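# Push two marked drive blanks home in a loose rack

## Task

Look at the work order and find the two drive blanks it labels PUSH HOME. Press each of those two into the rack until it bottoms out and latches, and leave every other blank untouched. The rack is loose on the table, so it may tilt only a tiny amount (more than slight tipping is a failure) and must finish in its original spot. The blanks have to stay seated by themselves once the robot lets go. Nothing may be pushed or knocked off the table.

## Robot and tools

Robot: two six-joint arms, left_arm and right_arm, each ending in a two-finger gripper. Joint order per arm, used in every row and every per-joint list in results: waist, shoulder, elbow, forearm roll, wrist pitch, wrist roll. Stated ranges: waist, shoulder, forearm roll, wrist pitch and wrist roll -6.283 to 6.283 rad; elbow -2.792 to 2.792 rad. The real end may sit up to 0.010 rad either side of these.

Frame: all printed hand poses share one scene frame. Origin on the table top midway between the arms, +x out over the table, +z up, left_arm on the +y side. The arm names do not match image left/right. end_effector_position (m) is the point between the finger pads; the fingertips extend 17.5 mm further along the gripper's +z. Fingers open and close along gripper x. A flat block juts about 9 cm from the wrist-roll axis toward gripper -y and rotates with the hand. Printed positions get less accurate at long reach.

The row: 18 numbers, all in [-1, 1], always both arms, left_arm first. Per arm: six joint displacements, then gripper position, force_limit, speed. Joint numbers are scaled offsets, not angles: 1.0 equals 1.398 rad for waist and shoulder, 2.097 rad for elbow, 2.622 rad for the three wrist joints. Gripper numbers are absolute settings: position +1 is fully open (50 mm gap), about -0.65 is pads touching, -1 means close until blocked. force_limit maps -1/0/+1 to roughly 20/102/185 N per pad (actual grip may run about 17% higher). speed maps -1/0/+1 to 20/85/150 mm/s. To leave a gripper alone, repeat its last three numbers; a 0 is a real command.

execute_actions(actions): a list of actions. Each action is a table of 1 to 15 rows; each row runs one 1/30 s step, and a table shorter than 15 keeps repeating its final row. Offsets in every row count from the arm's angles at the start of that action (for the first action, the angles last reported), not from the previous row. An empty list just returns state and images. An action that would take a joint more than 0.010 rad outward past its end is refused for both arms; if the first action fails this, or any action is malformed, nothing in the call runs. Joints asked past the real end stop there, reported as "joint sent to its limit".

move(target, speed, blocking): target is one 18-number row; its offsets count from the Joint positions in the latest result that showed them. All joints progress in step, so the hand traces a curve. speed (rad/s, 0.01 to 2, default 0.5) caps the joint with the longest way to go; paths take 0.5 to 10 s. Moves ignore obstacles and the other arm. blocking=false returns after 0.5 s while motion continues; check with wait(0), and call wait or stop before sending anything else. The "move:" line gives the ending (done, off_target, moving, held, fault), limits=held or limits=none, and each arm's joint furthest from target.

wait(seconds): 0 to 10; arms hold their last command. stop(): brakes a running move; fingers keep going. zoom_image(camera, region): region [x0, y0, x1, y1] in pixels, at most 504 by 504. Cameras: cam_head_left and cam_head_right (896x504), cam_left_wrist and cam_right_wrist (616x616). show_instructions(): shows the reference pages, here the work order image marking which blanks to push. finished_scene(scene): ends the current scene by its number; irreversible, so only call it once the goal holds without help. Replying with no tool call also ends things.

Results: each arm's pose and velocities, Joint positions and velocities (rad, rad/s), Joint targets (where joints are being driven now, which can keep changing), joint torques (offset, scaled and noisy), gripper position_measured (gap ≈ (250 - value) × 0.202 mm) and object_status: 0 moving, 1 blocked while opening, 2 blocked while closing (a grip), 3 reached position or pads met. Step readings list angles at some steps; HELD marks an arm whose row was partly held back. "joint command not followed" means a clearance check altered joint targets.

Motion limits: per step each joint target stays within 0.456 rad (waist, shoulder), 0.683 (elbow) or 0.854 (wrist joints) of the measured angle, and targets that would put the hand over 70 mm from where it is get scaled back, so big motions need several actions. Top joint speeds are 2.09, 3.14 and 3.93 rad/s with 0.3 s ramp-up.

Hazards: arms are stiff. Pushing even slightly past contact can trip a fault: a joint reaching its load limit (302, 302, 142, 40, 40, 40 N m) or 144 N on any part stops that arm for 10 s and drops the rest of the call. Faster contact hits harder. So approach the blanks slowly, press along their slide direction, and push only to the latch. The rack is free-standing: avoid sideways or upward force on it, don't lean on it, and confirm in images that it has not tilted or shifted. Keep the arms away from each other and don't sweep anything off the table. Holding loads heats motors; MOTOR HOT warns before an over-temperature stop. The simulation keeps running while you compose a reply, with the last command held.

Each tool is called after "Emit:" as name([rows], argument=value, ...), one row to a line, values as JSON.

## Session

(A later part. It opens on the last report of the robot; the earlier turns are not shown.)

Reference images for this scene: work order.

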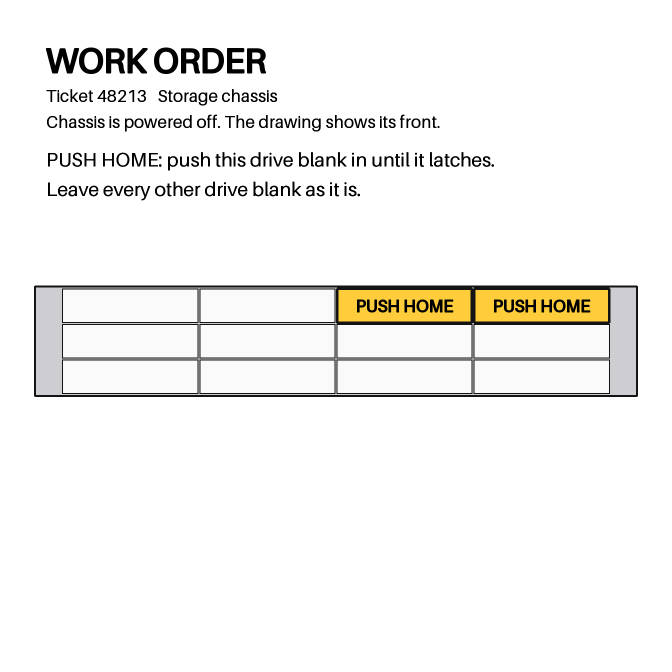

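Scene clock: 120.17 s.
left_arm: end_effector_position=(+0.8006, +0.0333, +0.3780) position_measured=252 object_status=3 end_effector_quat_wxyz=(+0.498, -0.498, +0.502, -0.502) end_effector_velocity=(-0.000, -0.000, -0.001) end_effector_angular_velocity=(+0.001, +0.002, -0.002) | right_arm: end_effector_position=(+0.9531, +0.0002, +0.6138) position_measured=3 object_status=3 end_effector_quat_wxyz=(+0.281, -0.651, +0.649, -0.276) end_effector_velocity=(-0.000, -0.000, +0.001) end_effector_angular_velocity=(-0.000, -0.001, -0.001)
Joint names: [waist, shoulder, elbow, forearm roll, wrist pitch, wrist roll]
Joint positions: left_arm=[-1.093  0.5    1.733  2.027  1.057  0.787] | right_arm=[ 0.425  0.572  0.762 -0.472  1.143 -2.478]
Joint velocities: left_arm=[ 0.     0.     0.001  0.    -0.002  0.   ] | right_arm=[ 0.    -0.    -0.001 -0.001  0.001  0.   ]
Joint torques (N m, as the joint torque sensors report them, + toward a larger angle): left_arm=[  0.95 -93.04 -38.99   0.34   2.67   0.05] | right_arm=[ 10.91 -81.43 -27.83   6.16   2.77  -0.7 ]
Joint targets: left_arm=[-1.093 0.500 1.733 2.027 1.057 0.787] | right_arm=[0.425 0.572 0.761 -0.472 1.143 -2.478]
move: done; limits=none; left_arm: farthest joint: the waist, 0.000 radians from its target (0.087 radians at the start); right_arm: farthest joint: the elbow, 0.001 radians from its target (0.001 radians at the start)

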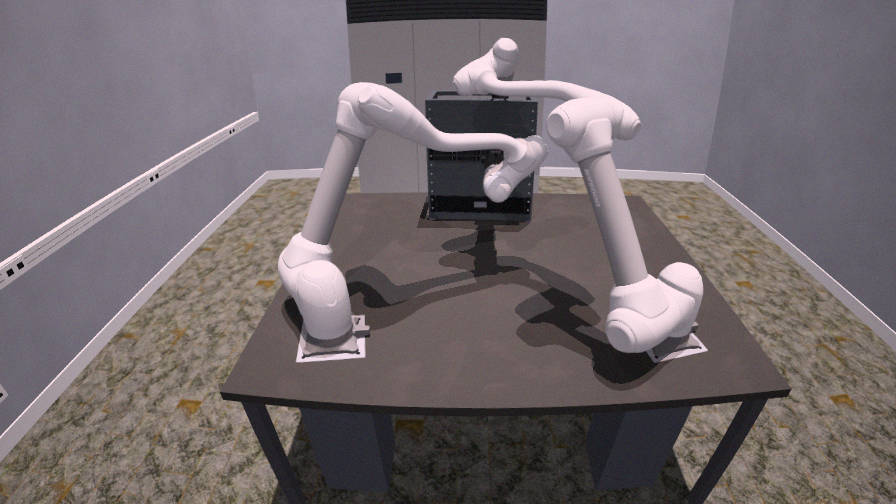

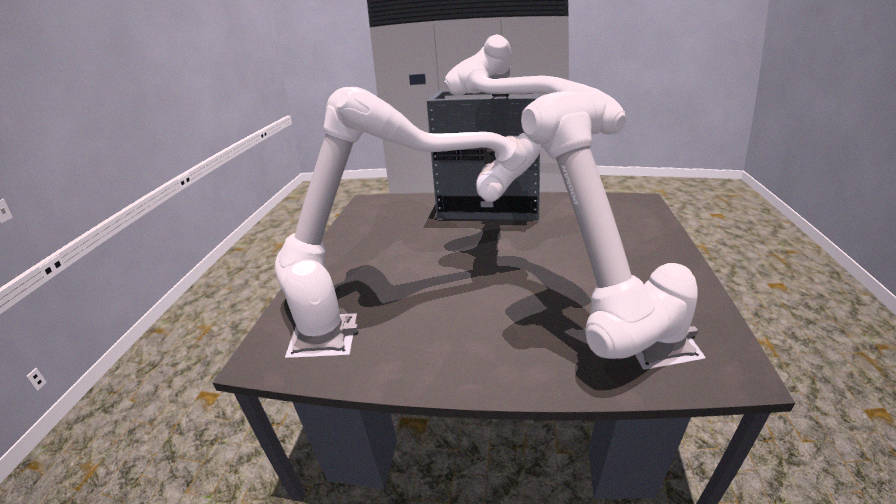

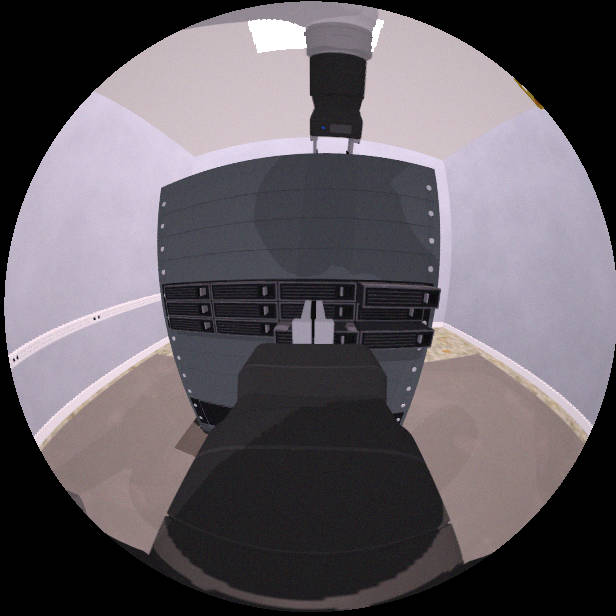

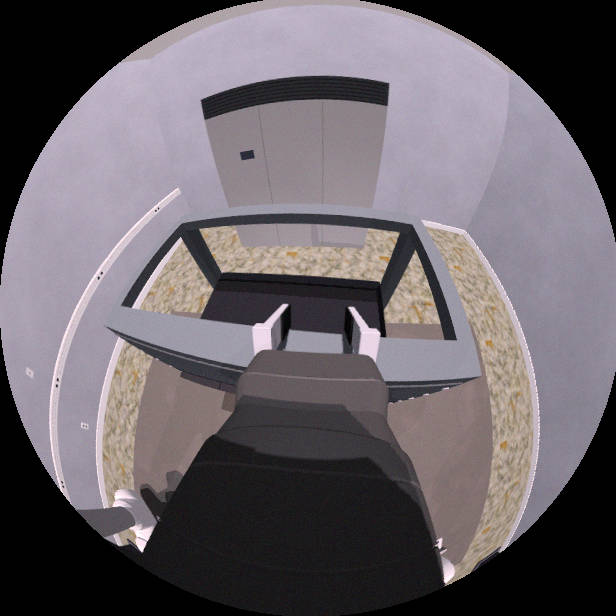

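Emit:
execute_actions(actions=[])

Scene clock: 124.30 s.
left_arm: end_effector_position=(+0.8005, +0.0333, +0.3780) position_measured=252 object_status=3 end_effector_quat_wxyz=(+0.498, -0.498, +0.502, -0.502) end_effector_velocity=(-0.000, +0.000, -0.001) end_effector_angular_velocity=(+0.000, +0.000, +0.001) | right_arm: end_effector_position=(+0.9531, +0.0002, +0.6139) position_measured=3 object_status=3 end_effector_quat_wxyz=(+0.281, -0.651, +0.649, -0.276) end_effector_velocity=(+0.000, +0.000, -0.000) end_effector_angular_velocity=(+0.000, -0.000, +0.001)
Joint names: [waist, shoulder, elbow, forearm roll, wrist pitch, wrist roll]
Joint positions: left_arm=[-1.093  0.5    1.733  2.027  1.057  0.787] | right_arm=[ 0.425  0.572  0.761 -0.472  1.143 -2.478]
Joint velocities: left_arm=[-0.     0.001  0.001 -0.     0.001 -0.001] | right_arm=[ 0.    -0.     0.     0.    -0.001 -0.   ]
Joint torques (N m, as the joint torque sensors report them, + toward a larger angle): left_arm=[  1.73 -92.8  -39.38   0.27   2.32  -0.34] | right_arm=[ 11.77 -81.05 -29.74   5.8    2.01  -0.57]
Joint targets: left_arm=[-1.093 0.500 1.733 2.027 1.057 0.787] | right_arm=[0.425 0.572 0.761 -0.472 1.143 -2.478]

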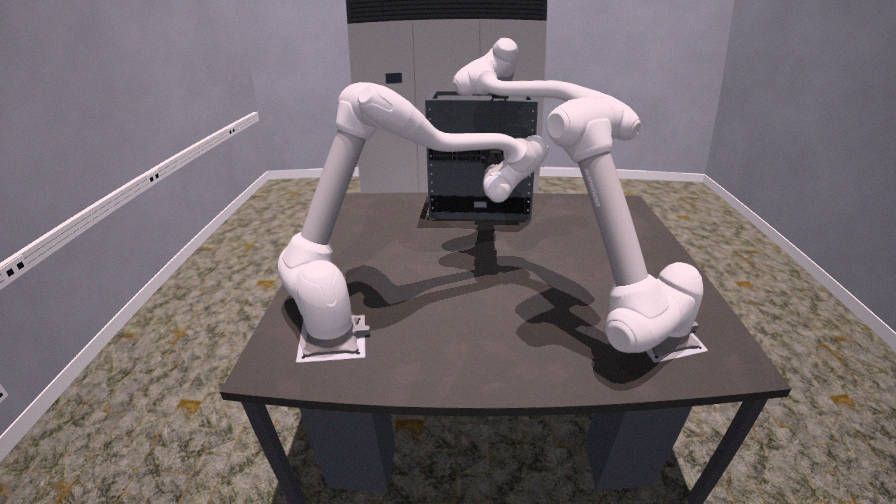

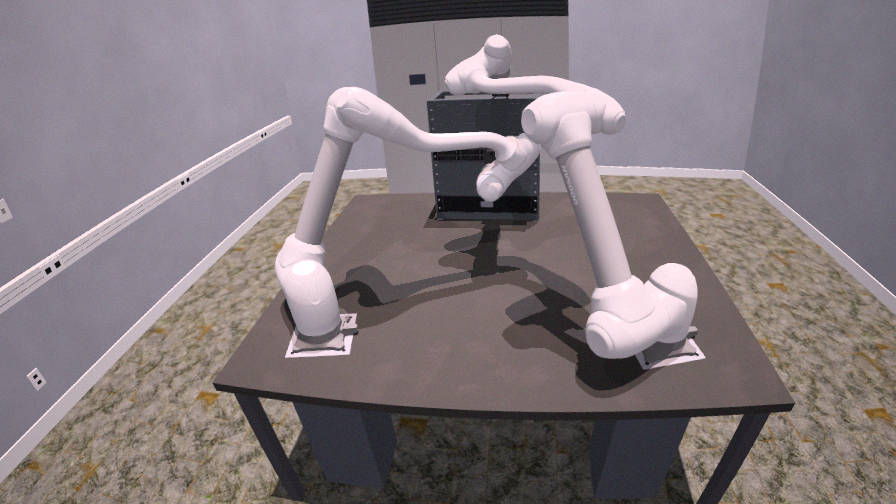

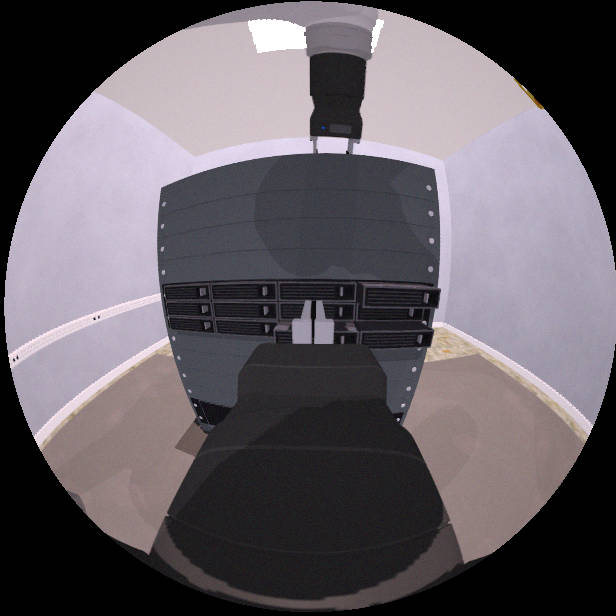

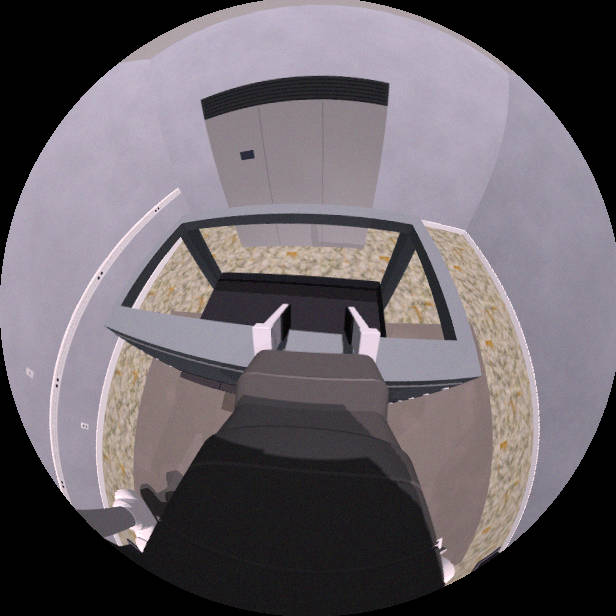

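Emit:
move(target=[-0.0231,-0.0171,0.0189,-0.0069,0.0114,-0.0012,-1,-0.5,0.5,0,0,0,0,0,0,1,0,0], speed=0.1)

Emit:
move(target=[-0.0586,0.0785,-0.088,-0.0388,0.0126,0.0415,-1,-0.5,0.5,0,0,0,0,0,0,1,0,0], speed=0.15)

Emit:
zoom_image(camera="cam_left_wrist", region=[140,200,480,400])

Scene clock: 130.27 s.
left_arm: end_effector_position=(+0.7712, +0.0329, +0.3781) position_measured=252 object_status=3 end_effector_quat_wxyz=(+0.499, -0.498, +0.502, -0.502) end_effector_velocity=(-0.000, +0.000, -0.001) end_effector_angular_velocity=(-0.001, +0.001, -0.000) | right_arm: end_effector_position=(+0.9531, +0.0002, +0.6139) position_measured=3 object_status=3 end_effector_quat_wxyz=(+0.281, -0.651, +0.649, -0.276) end_effector_velocity=(+0.000, -0.000, -0.000) end_effector_angular_velocity=(-0.001, -0.000, -0.000)
Joint names: [waist, shoulder, elbow, forearm roll, wrist pitch, wrist roll]
Joint positions: left_arm=[-1.126  0.476  1.773  2.009  1.087  0.784] | right_arm=[ 0.425  0.572  0.761 -0.472  1.143 -2.478]
Joint velocities: left_arm=[-0.    -0.     0.001 -0.    -0.    -0.001] | right_arm=[ 0.     0.     0.    -0.001  0.    -0.   ]
Joint torques (N m, as the joint torque sensors report them, + toward a larger angle): left_arm=[  0.48 -91.92 -38.23   0.47   2.24  -0.16] | right_arm=[ 11.43 -81.24 -29.21   5.78   2.21  -0.29]
Joint targets: left_arm=[-1.126 0.476 1.773 2.009 1.087 0.784] | right_arm=[0.425 0.572 0.761 -0.472 1.143 -2.478]
move: done; limits=none; left_arm: farthest joint: the waist, 0.000 radians from its target (0.032 radians at the start); right_arm: farthest joint: the waist, 0.000 radians from its target (0.000 radians at the start)

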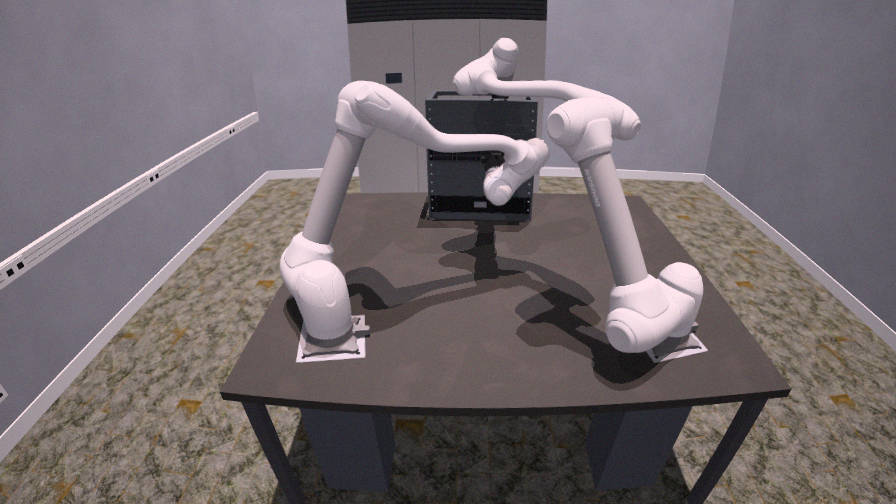

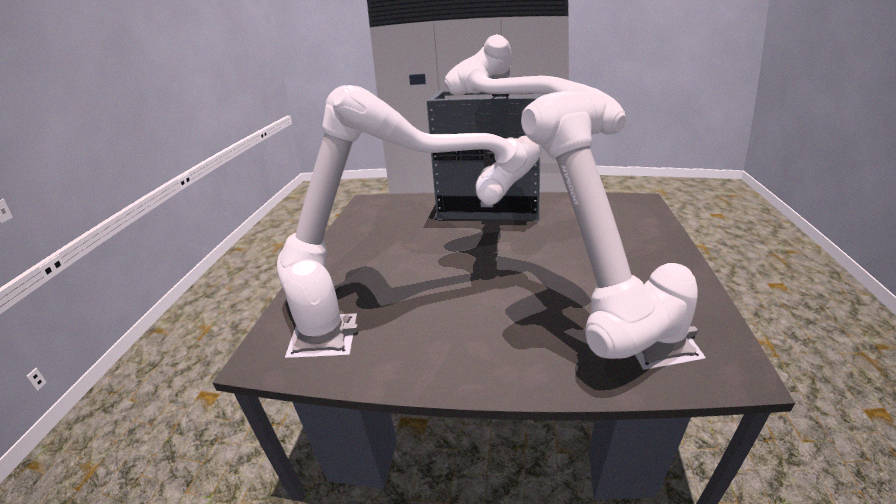

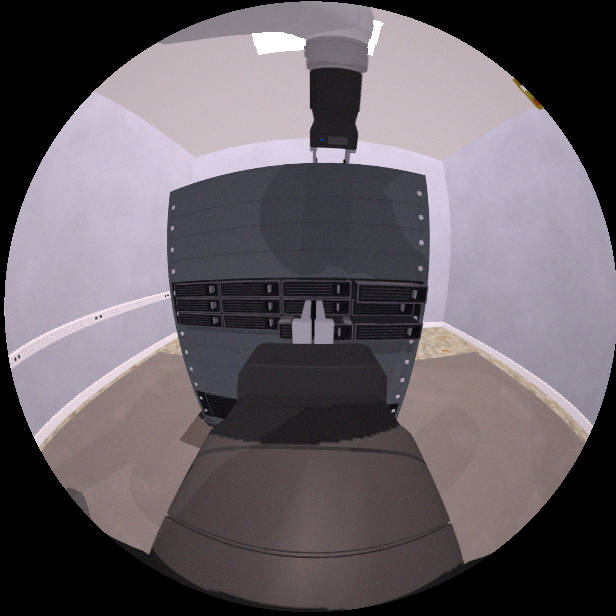

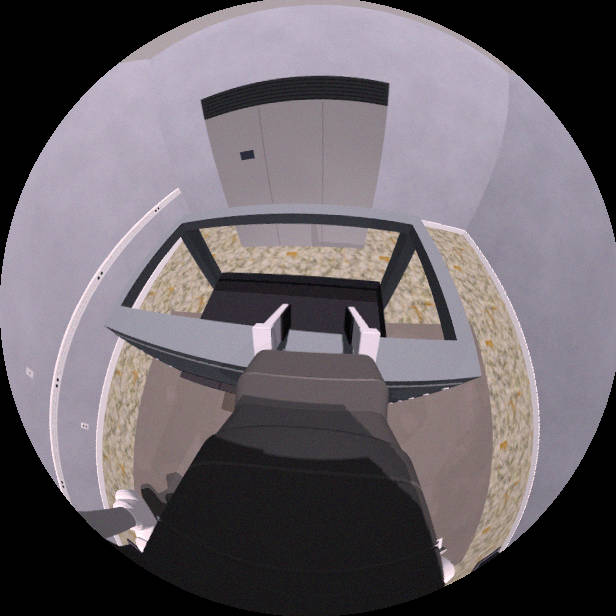

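Scene clock: 131.77 s.
left_arm: end_effector_position=(+0.7678, -0.0726, +0.3763) position_measured=252 object_status=3 end_effector_quat_wxyz=(+0.499, -0.499, +0.502, -0.500) end_effector_velocity=(-0.000, -0.000, +0.000) end_effector_angular_velocity=(-0.002, +0.000, -0.001) | right_arm: end_effector_position=(+0.9531, +0.0002, +0.6139) position_measured=3 object_status=3 end_effector_quat_wxyz=(+0.281, -0.651, +0.649, -0.276) end_effector_velocity=(-0.000, -0.000, -0.000) end_effector_angular_velocity=(-0.001, +0.001, -0.001)
Joint names: [waist, shoulder, elbow, forearm roll, wrist pitch, wrist roll]
Joint positions: left_arm=[-1.208  0.586  1.588  1.907  1.12   0.893] | right_arm=[ 0.425  0.572  0.761 -0.472  1.143 -2.478]
Joint velocities: left_arm=[-0.    -0.    -0.    -0.    -0.    -0.002] | right_arm=[-0.     0.    -0.    -0.     0.001  0.   ]
Joint torques (N m, as the joint torque sensors report them, + toward a larger angle): left_arm=[   1.36 -102.1   -40.39    0.68    2.28    0.05] | right_arm=[ 12.35 -81.72 -28.93   6.07   2.31  -0.55]
Joint targets: left_arm=[-1.208 0.586 1.588 1.907 1.120 0.893] | right_arm=[0.425 0.572 0.761 -0.472 1.143 -2.478]
move: done; limits=none; left_arm: farthest joint: the waist, 0.000 radians from its target (0.082 radians at the start); right_arm: farthest joint: the waist, 0.000 radians from its target (0.000 radians at the start)

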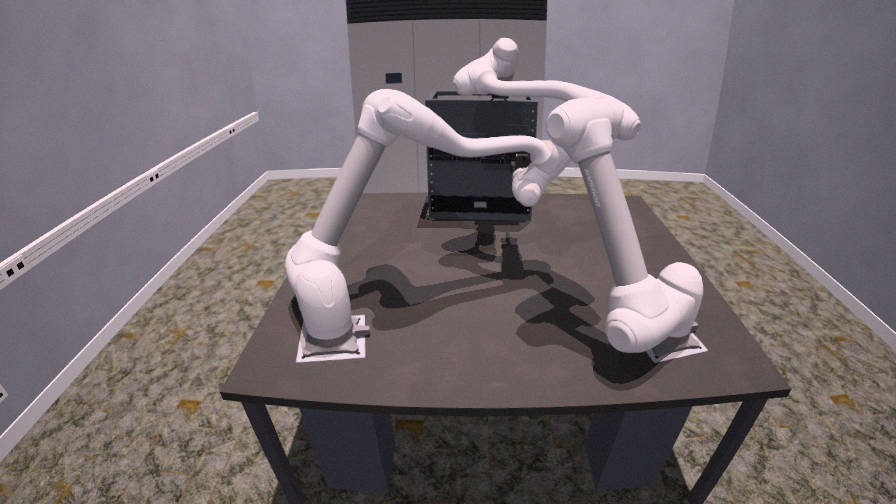

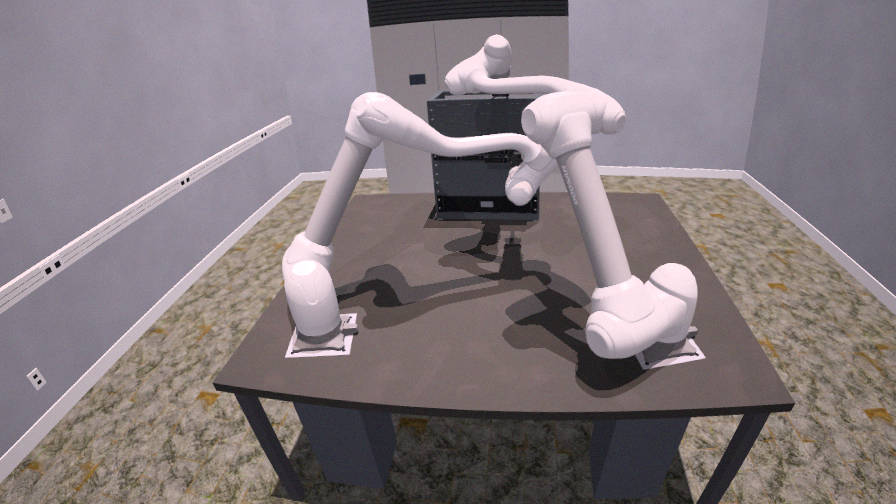

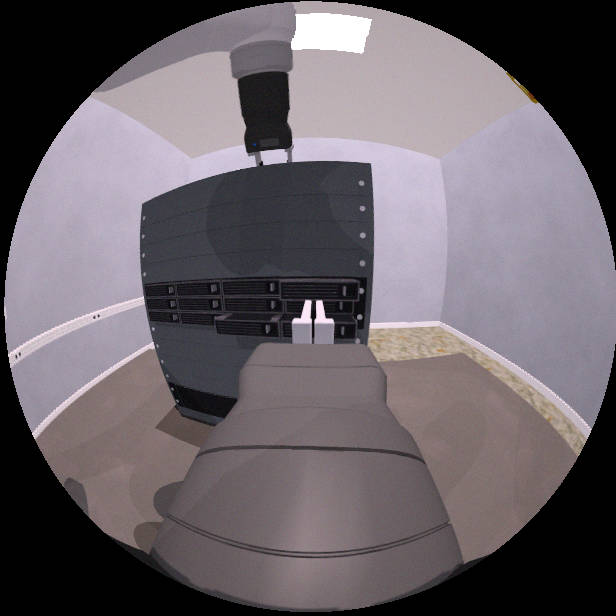

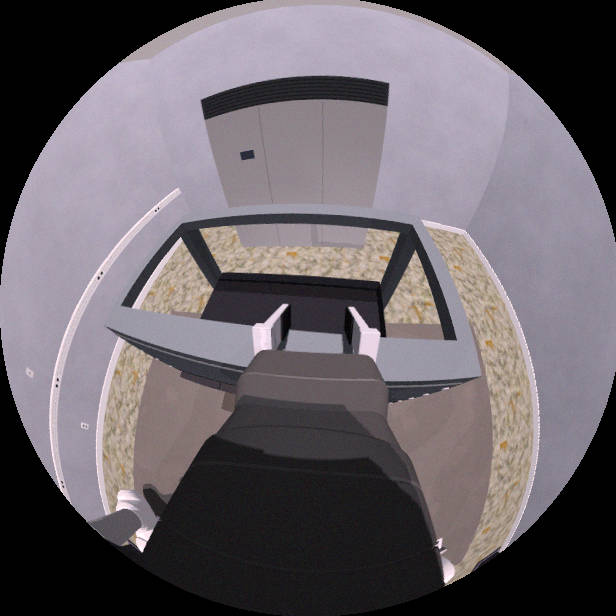

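Region (140, 200, 480, 400) of cam_left_wrist's 616x616 image, scaled by 1.482, with more detail than that image has; it fills the top 296 rows of this view, and the rest is white.

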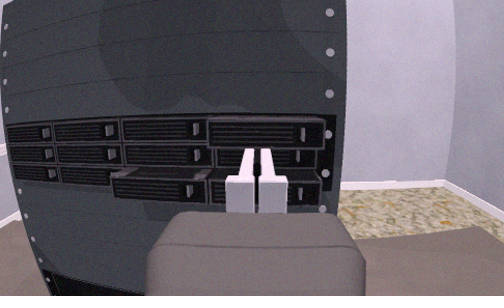

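Emit:
move(target=[0.0308,0.022,-0.024,0.0076,-0.0152,-0.0024,-1,-0.5,0.5,0,0,0,0,0,0,1,0,0], speed=0.06)

Emit:
zoom_image(camera="cam_left_wrist", region=[140,200,480,400])

Scene clock: 134.17 s.
left_arm: end_effector_position=(+0.8083, -0.0701, +0.3744) position_measured=252 object_status=3 end_effector_quat_wxyz=(+0.496, -0.503, +0.499, -0.503) end_effector_velocity=(+0.000, -0.000, -0.000) end_effector_angular_velocity=(-0.001, -0.000, +0.001) | right_arm: end_effector_position=(+0.9531, +0.0002, +0.6139) position_measured=3 object_status=3 end_effector_quat_wxyz=(+0.281, -0.651, +0.649, -0.276) end_effector_velocity=(-0.000, +0.000, -0.000) end_effector_angular_velocity=(+0.001, +0.001, -0.000)
Joint names: [waist, shoulder, elbow, forearm roll, wrist pitch, wrist roll]
Joint positions: left_arm=[-1.164  0.617  1.538  1.927  1.08   0.887] | right_arm=[ 0.425  0.572  0.761 -0.472  1.143 -2.478]
Joint velocities: left_arm=[-0.     0.001 -0.001 -0.     0.    -0.001] | right_arm=[-0.     0.     0.     0.001  0.     0.   ]
Joint torques (N m, as the joint torque sensors report them, + toward a larger angle): left_arm=[   2.02 -104.46  -40.53    0.64    2.02   -0.14] | right_arm=[ 12.18 -82.72 -29.12   6.11   2.21  -0.48]
Joint targets: left_arm=[-1.164 0.617 1.538 1.927 1.080 0.887] | right_arm=[0.425 0.572 0.761 -0.472 1.143 -2.478]
move: done; limits=none; left_arm: farthest joint: the waist, 0.000 radians from its target (0.043 radians at the start); right_arm: farthest joint: the waist, 0.000 radians from its target (0.000 radians at the start)

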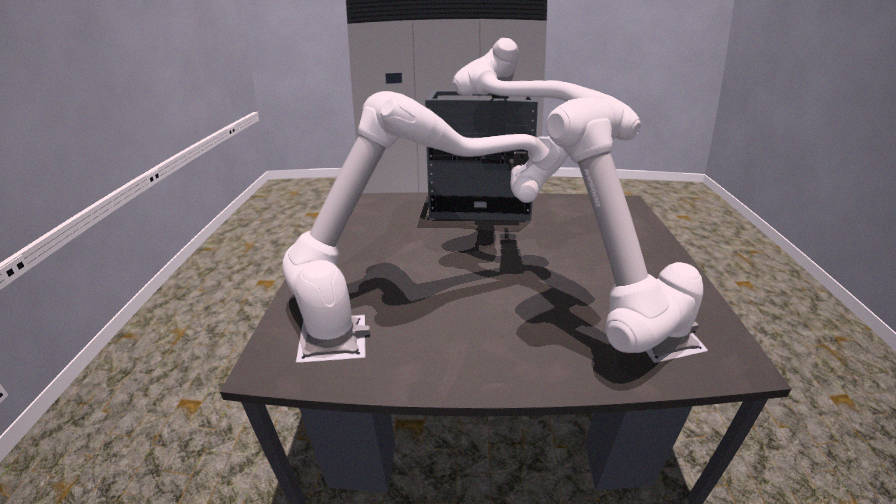

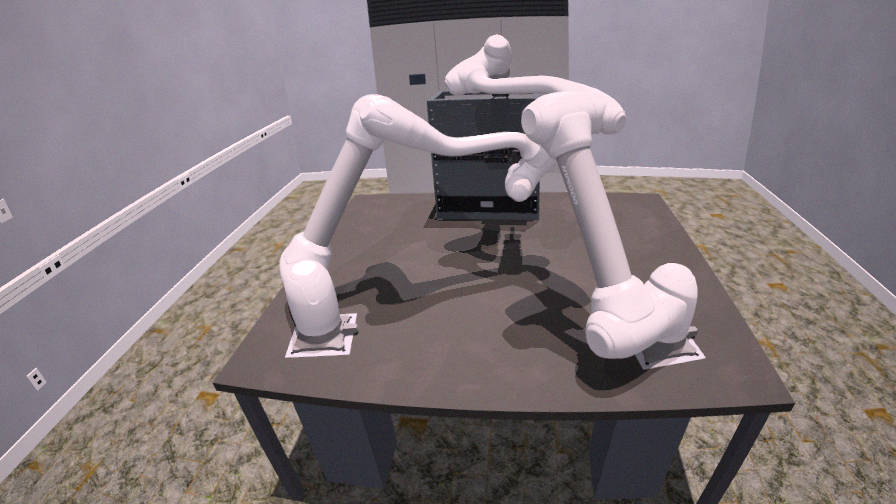

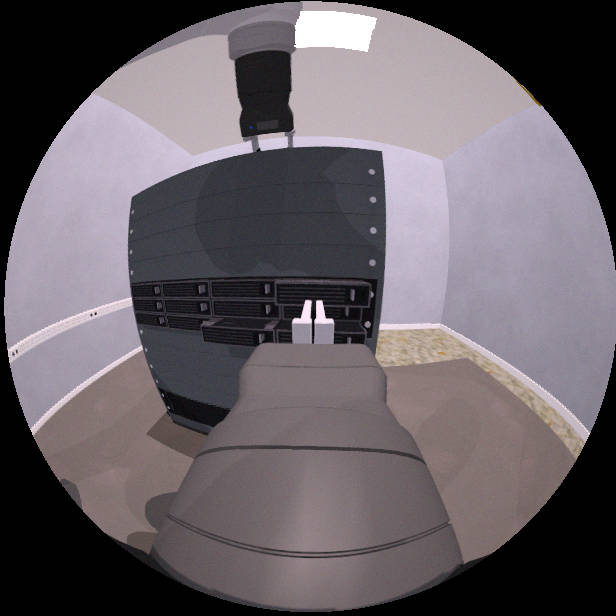

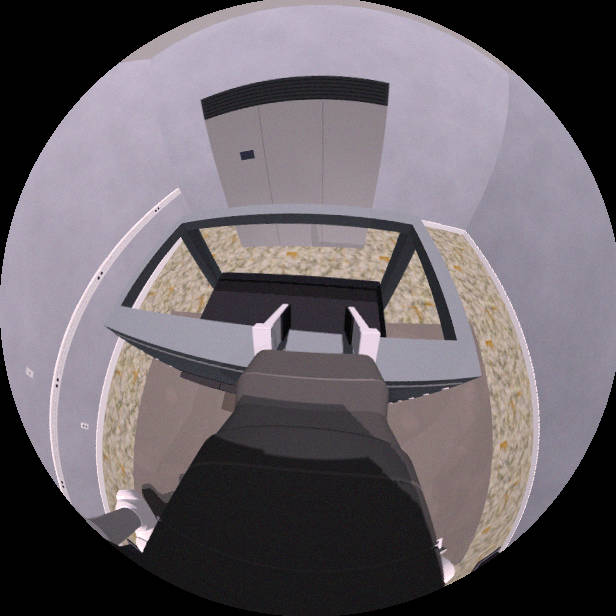

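Region (140, 200, 480, 400) of cam_left_wrist's 616x616 image, scaled by 1.482, with more detail than that image has; it fills the top 296 rows of this view, and the rest is white.

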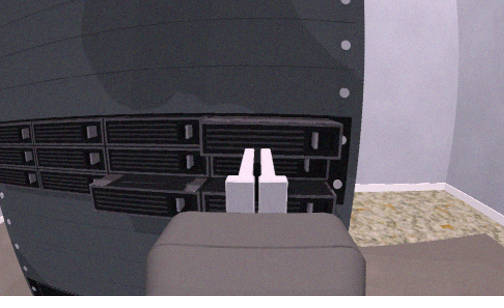

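Emit:
move(target=[0.0154,0.0095,-0.0128,0.0032,-0.008,0,-1,-0.5,0.5,0,0,0,0,0,0,1,0,0], speed=0.02)

Emit:
zoom_image(camera="cam_left_wrist", region=[140,200,480,400])

Scene clock: 136.93 s.
left_arm: end_effector_position=(+0.8288, -0.0678, +0.3761) position_measured=252 object_status=3 end_effector_quat_wxyz=(+0.494, -0.504, +0.497, -0.505) end_effector_velocity=(+0.000, +0.000, +0.001) end_effector_angular_velocity=(-0.001, -0.001, +0.000) | right_arm: end_effector_position=(+0.9531, +0.0002, +0.6139) position_measured=3 object_status=3 end_effector_quat_wxyz=(+0.281, -0.651, +0.649, -0.276) end_effector_velocity=(+0.000, +0.000, +0.000) end_effector_angular_velocity=(-0.000, -0.002, +0.001)
Joint names: [waist, shoulder, elbow, forearm roll, wrist pitch, wrist roll]
Joint positions: left_arm=[-1.143  0.63   1.511  1.936  1.059  0.887] | right_arm=[ 0.425  0.572  0.761 -0.472  1.143 -2.478]
Joint velocities: left_arm=[ 0.     0.    -0.001  0.001 -0.    -0.001] | right_arm=[ 0.    -0.     0.    -0.001 -0.001 -0.   ]
Joint torques (N m, as the joint torque sensors report them, + toward a larger angle): left_arm=[   2.24 -107.12  -41.28    0.63    2.2     0.04] | right_arm=[  9.93 -81.51 -29.06   5.82   1.94  -0.78]
Joint targets: left_arm=[-1.143 0.630 1.511 1.936 1.059 0.887] | right_arm=[0.425 0.572 0.761 -0.472 1.143 -2.478]
move: done; limits=none; left_arm: farthest joint: the waist, 0.000 radians from its target (0.022 radians at the start); right_arm: farthest joint: the waist, 0.000 radians from its target (0.000 radians at the start)

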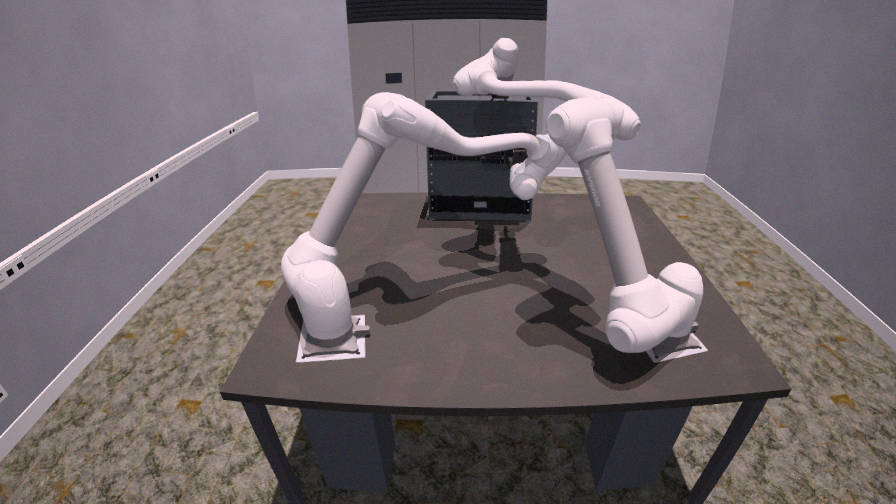

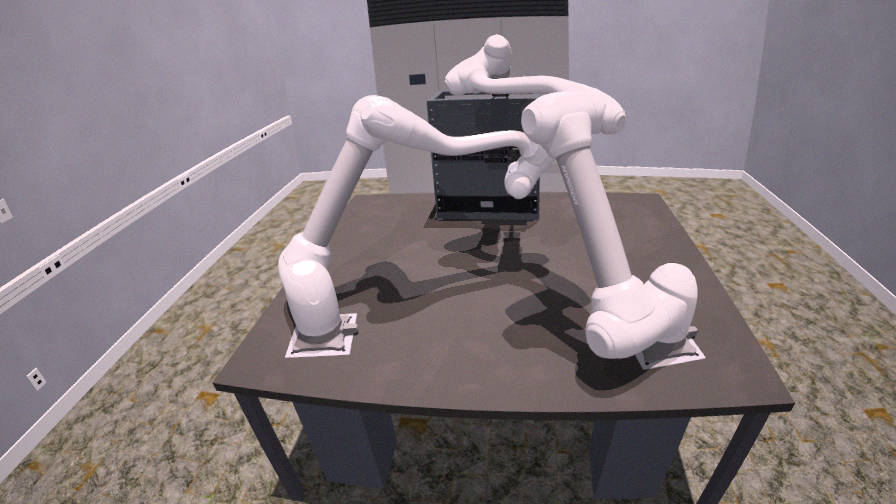

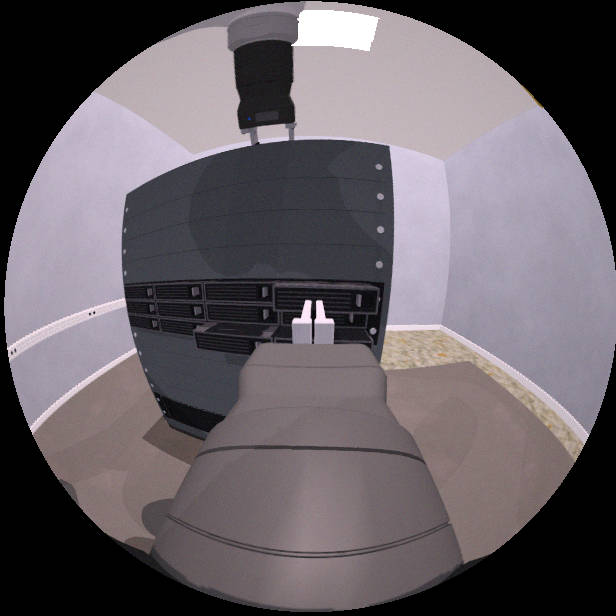

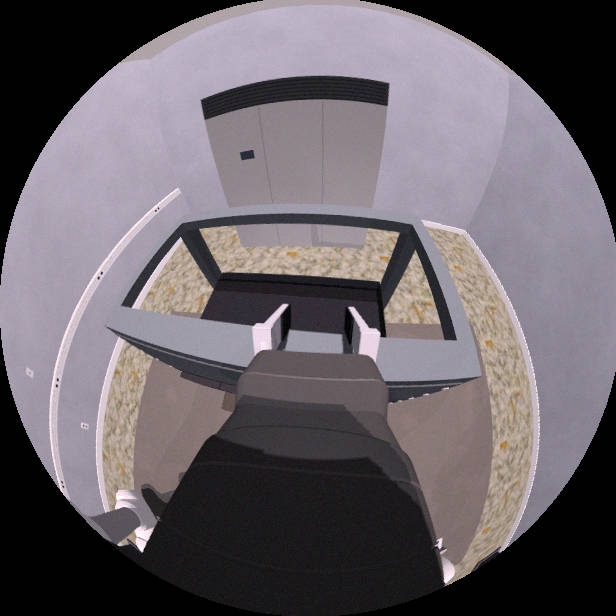

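Region (140, 200, 480, 400) of cam_left_wrist's 616x616 image, scaled by 1.482, with more detail than that image has; it fills the top 296 rows of this view, and the rest is white.

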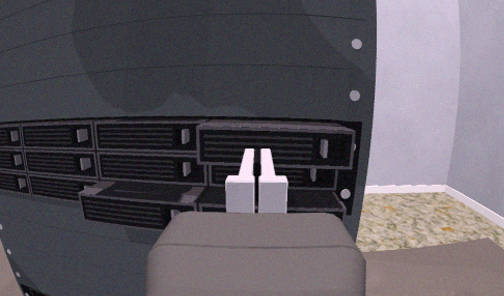

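Emit:
move(target=[0.011,0.008,-0.0098,0.0028,-0.0052,-0.0006,-1,-0.5,0.5,0,0,0,0,0,0,1,0,0], speed=0.015)

Emit:
zoom_image(camera="cam_left_wrist", region=[140,200,480,400])

Scene clock: 140.70 s.
left_arm: end_effector_position=(+0.8438, -0.0663, +0.3771) position_measured=252 object_status=3 end_effector_quat_wxyz=(+0.493, -0.505, +0.495, -0.506) end_effector_velocity=(-0.000, -0.000, +0.000) end_effector_angular_velocity=(-0.001, -0.001, +0.000) | right_arm: end_effector_position=(+0.9531, +0.0002, +0.6139) position_measured=3 object_status=3 end_effector_quat_wxyz=(+0.281, -0.651, +0.649, -0.276) end_effector_velocity=(-0.000, -0.000, -0.001) end_effector_angular_velocity=(-0.001, +0.003, -0.000)
Joint names: [waist, shoulder, elbow, forearm roll, wrist pitch, wrist roll]
Joint positions: left_arm=[-1.128  0.641  1.49   1.943  1.045  0.885] | right_arm=[ 0.425  0.572  0.761 -0.472  1.143 -2.478]
Joint velocities: left_arm=[-0.    -0.    -0.     0.     0.    -0.001] | right_arm=[ 0.     0.     0.     0.001  0.002 -0.001]
Joint torques (N m, as the joint torque sensors report them, + toward a larger angle): left_arm=[  10.18 -107.13  -42.68    0.39    2.8    -0.16] | right_arm=[ 11.54 -82.91 -28.16   6.28   2.49  -0.4 ]
Joint targets: left_arm=[-1.128 0.641 1.490 1.943 1.045 0.885] | right_arm=[0.425 0.572 0.761 -0.472 1.143 -2.478]
move: done; limits=none; left_arm: farthest joint: the waist, 0.000 radians from its target (0.015 radians at the start); right_arm: farthest joint: the waist, 0.000 radians from its target (0.000 radians at the start)

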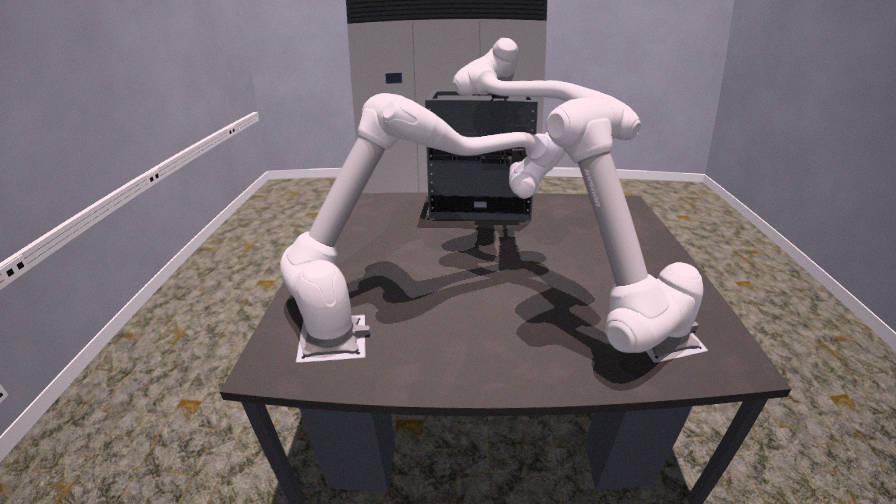

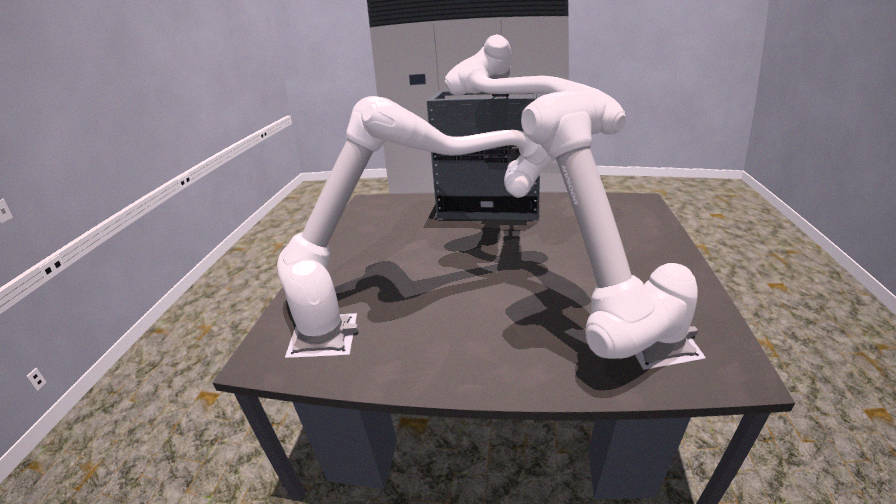

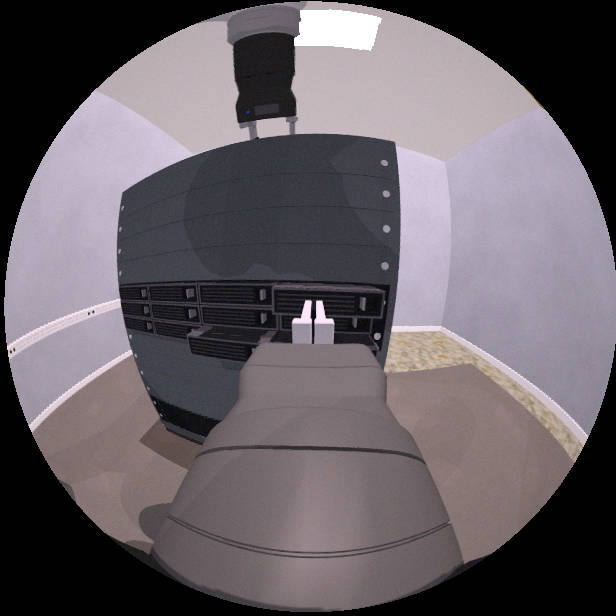

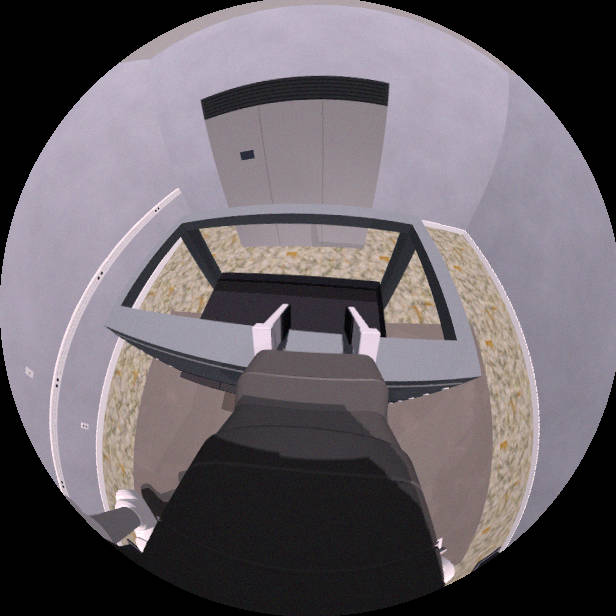

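Region (140, 200, 480, 400) of cam_left_wrist's 616x616 image, scaled by 1.482, with more detail than that image has; it fills the top 296 rows of this view, and the rest is white.

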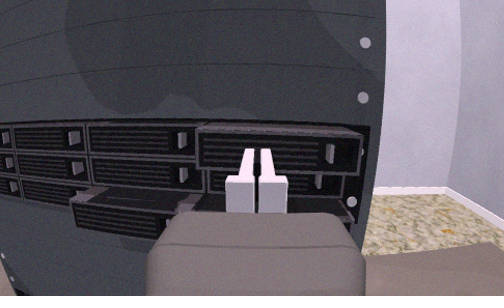

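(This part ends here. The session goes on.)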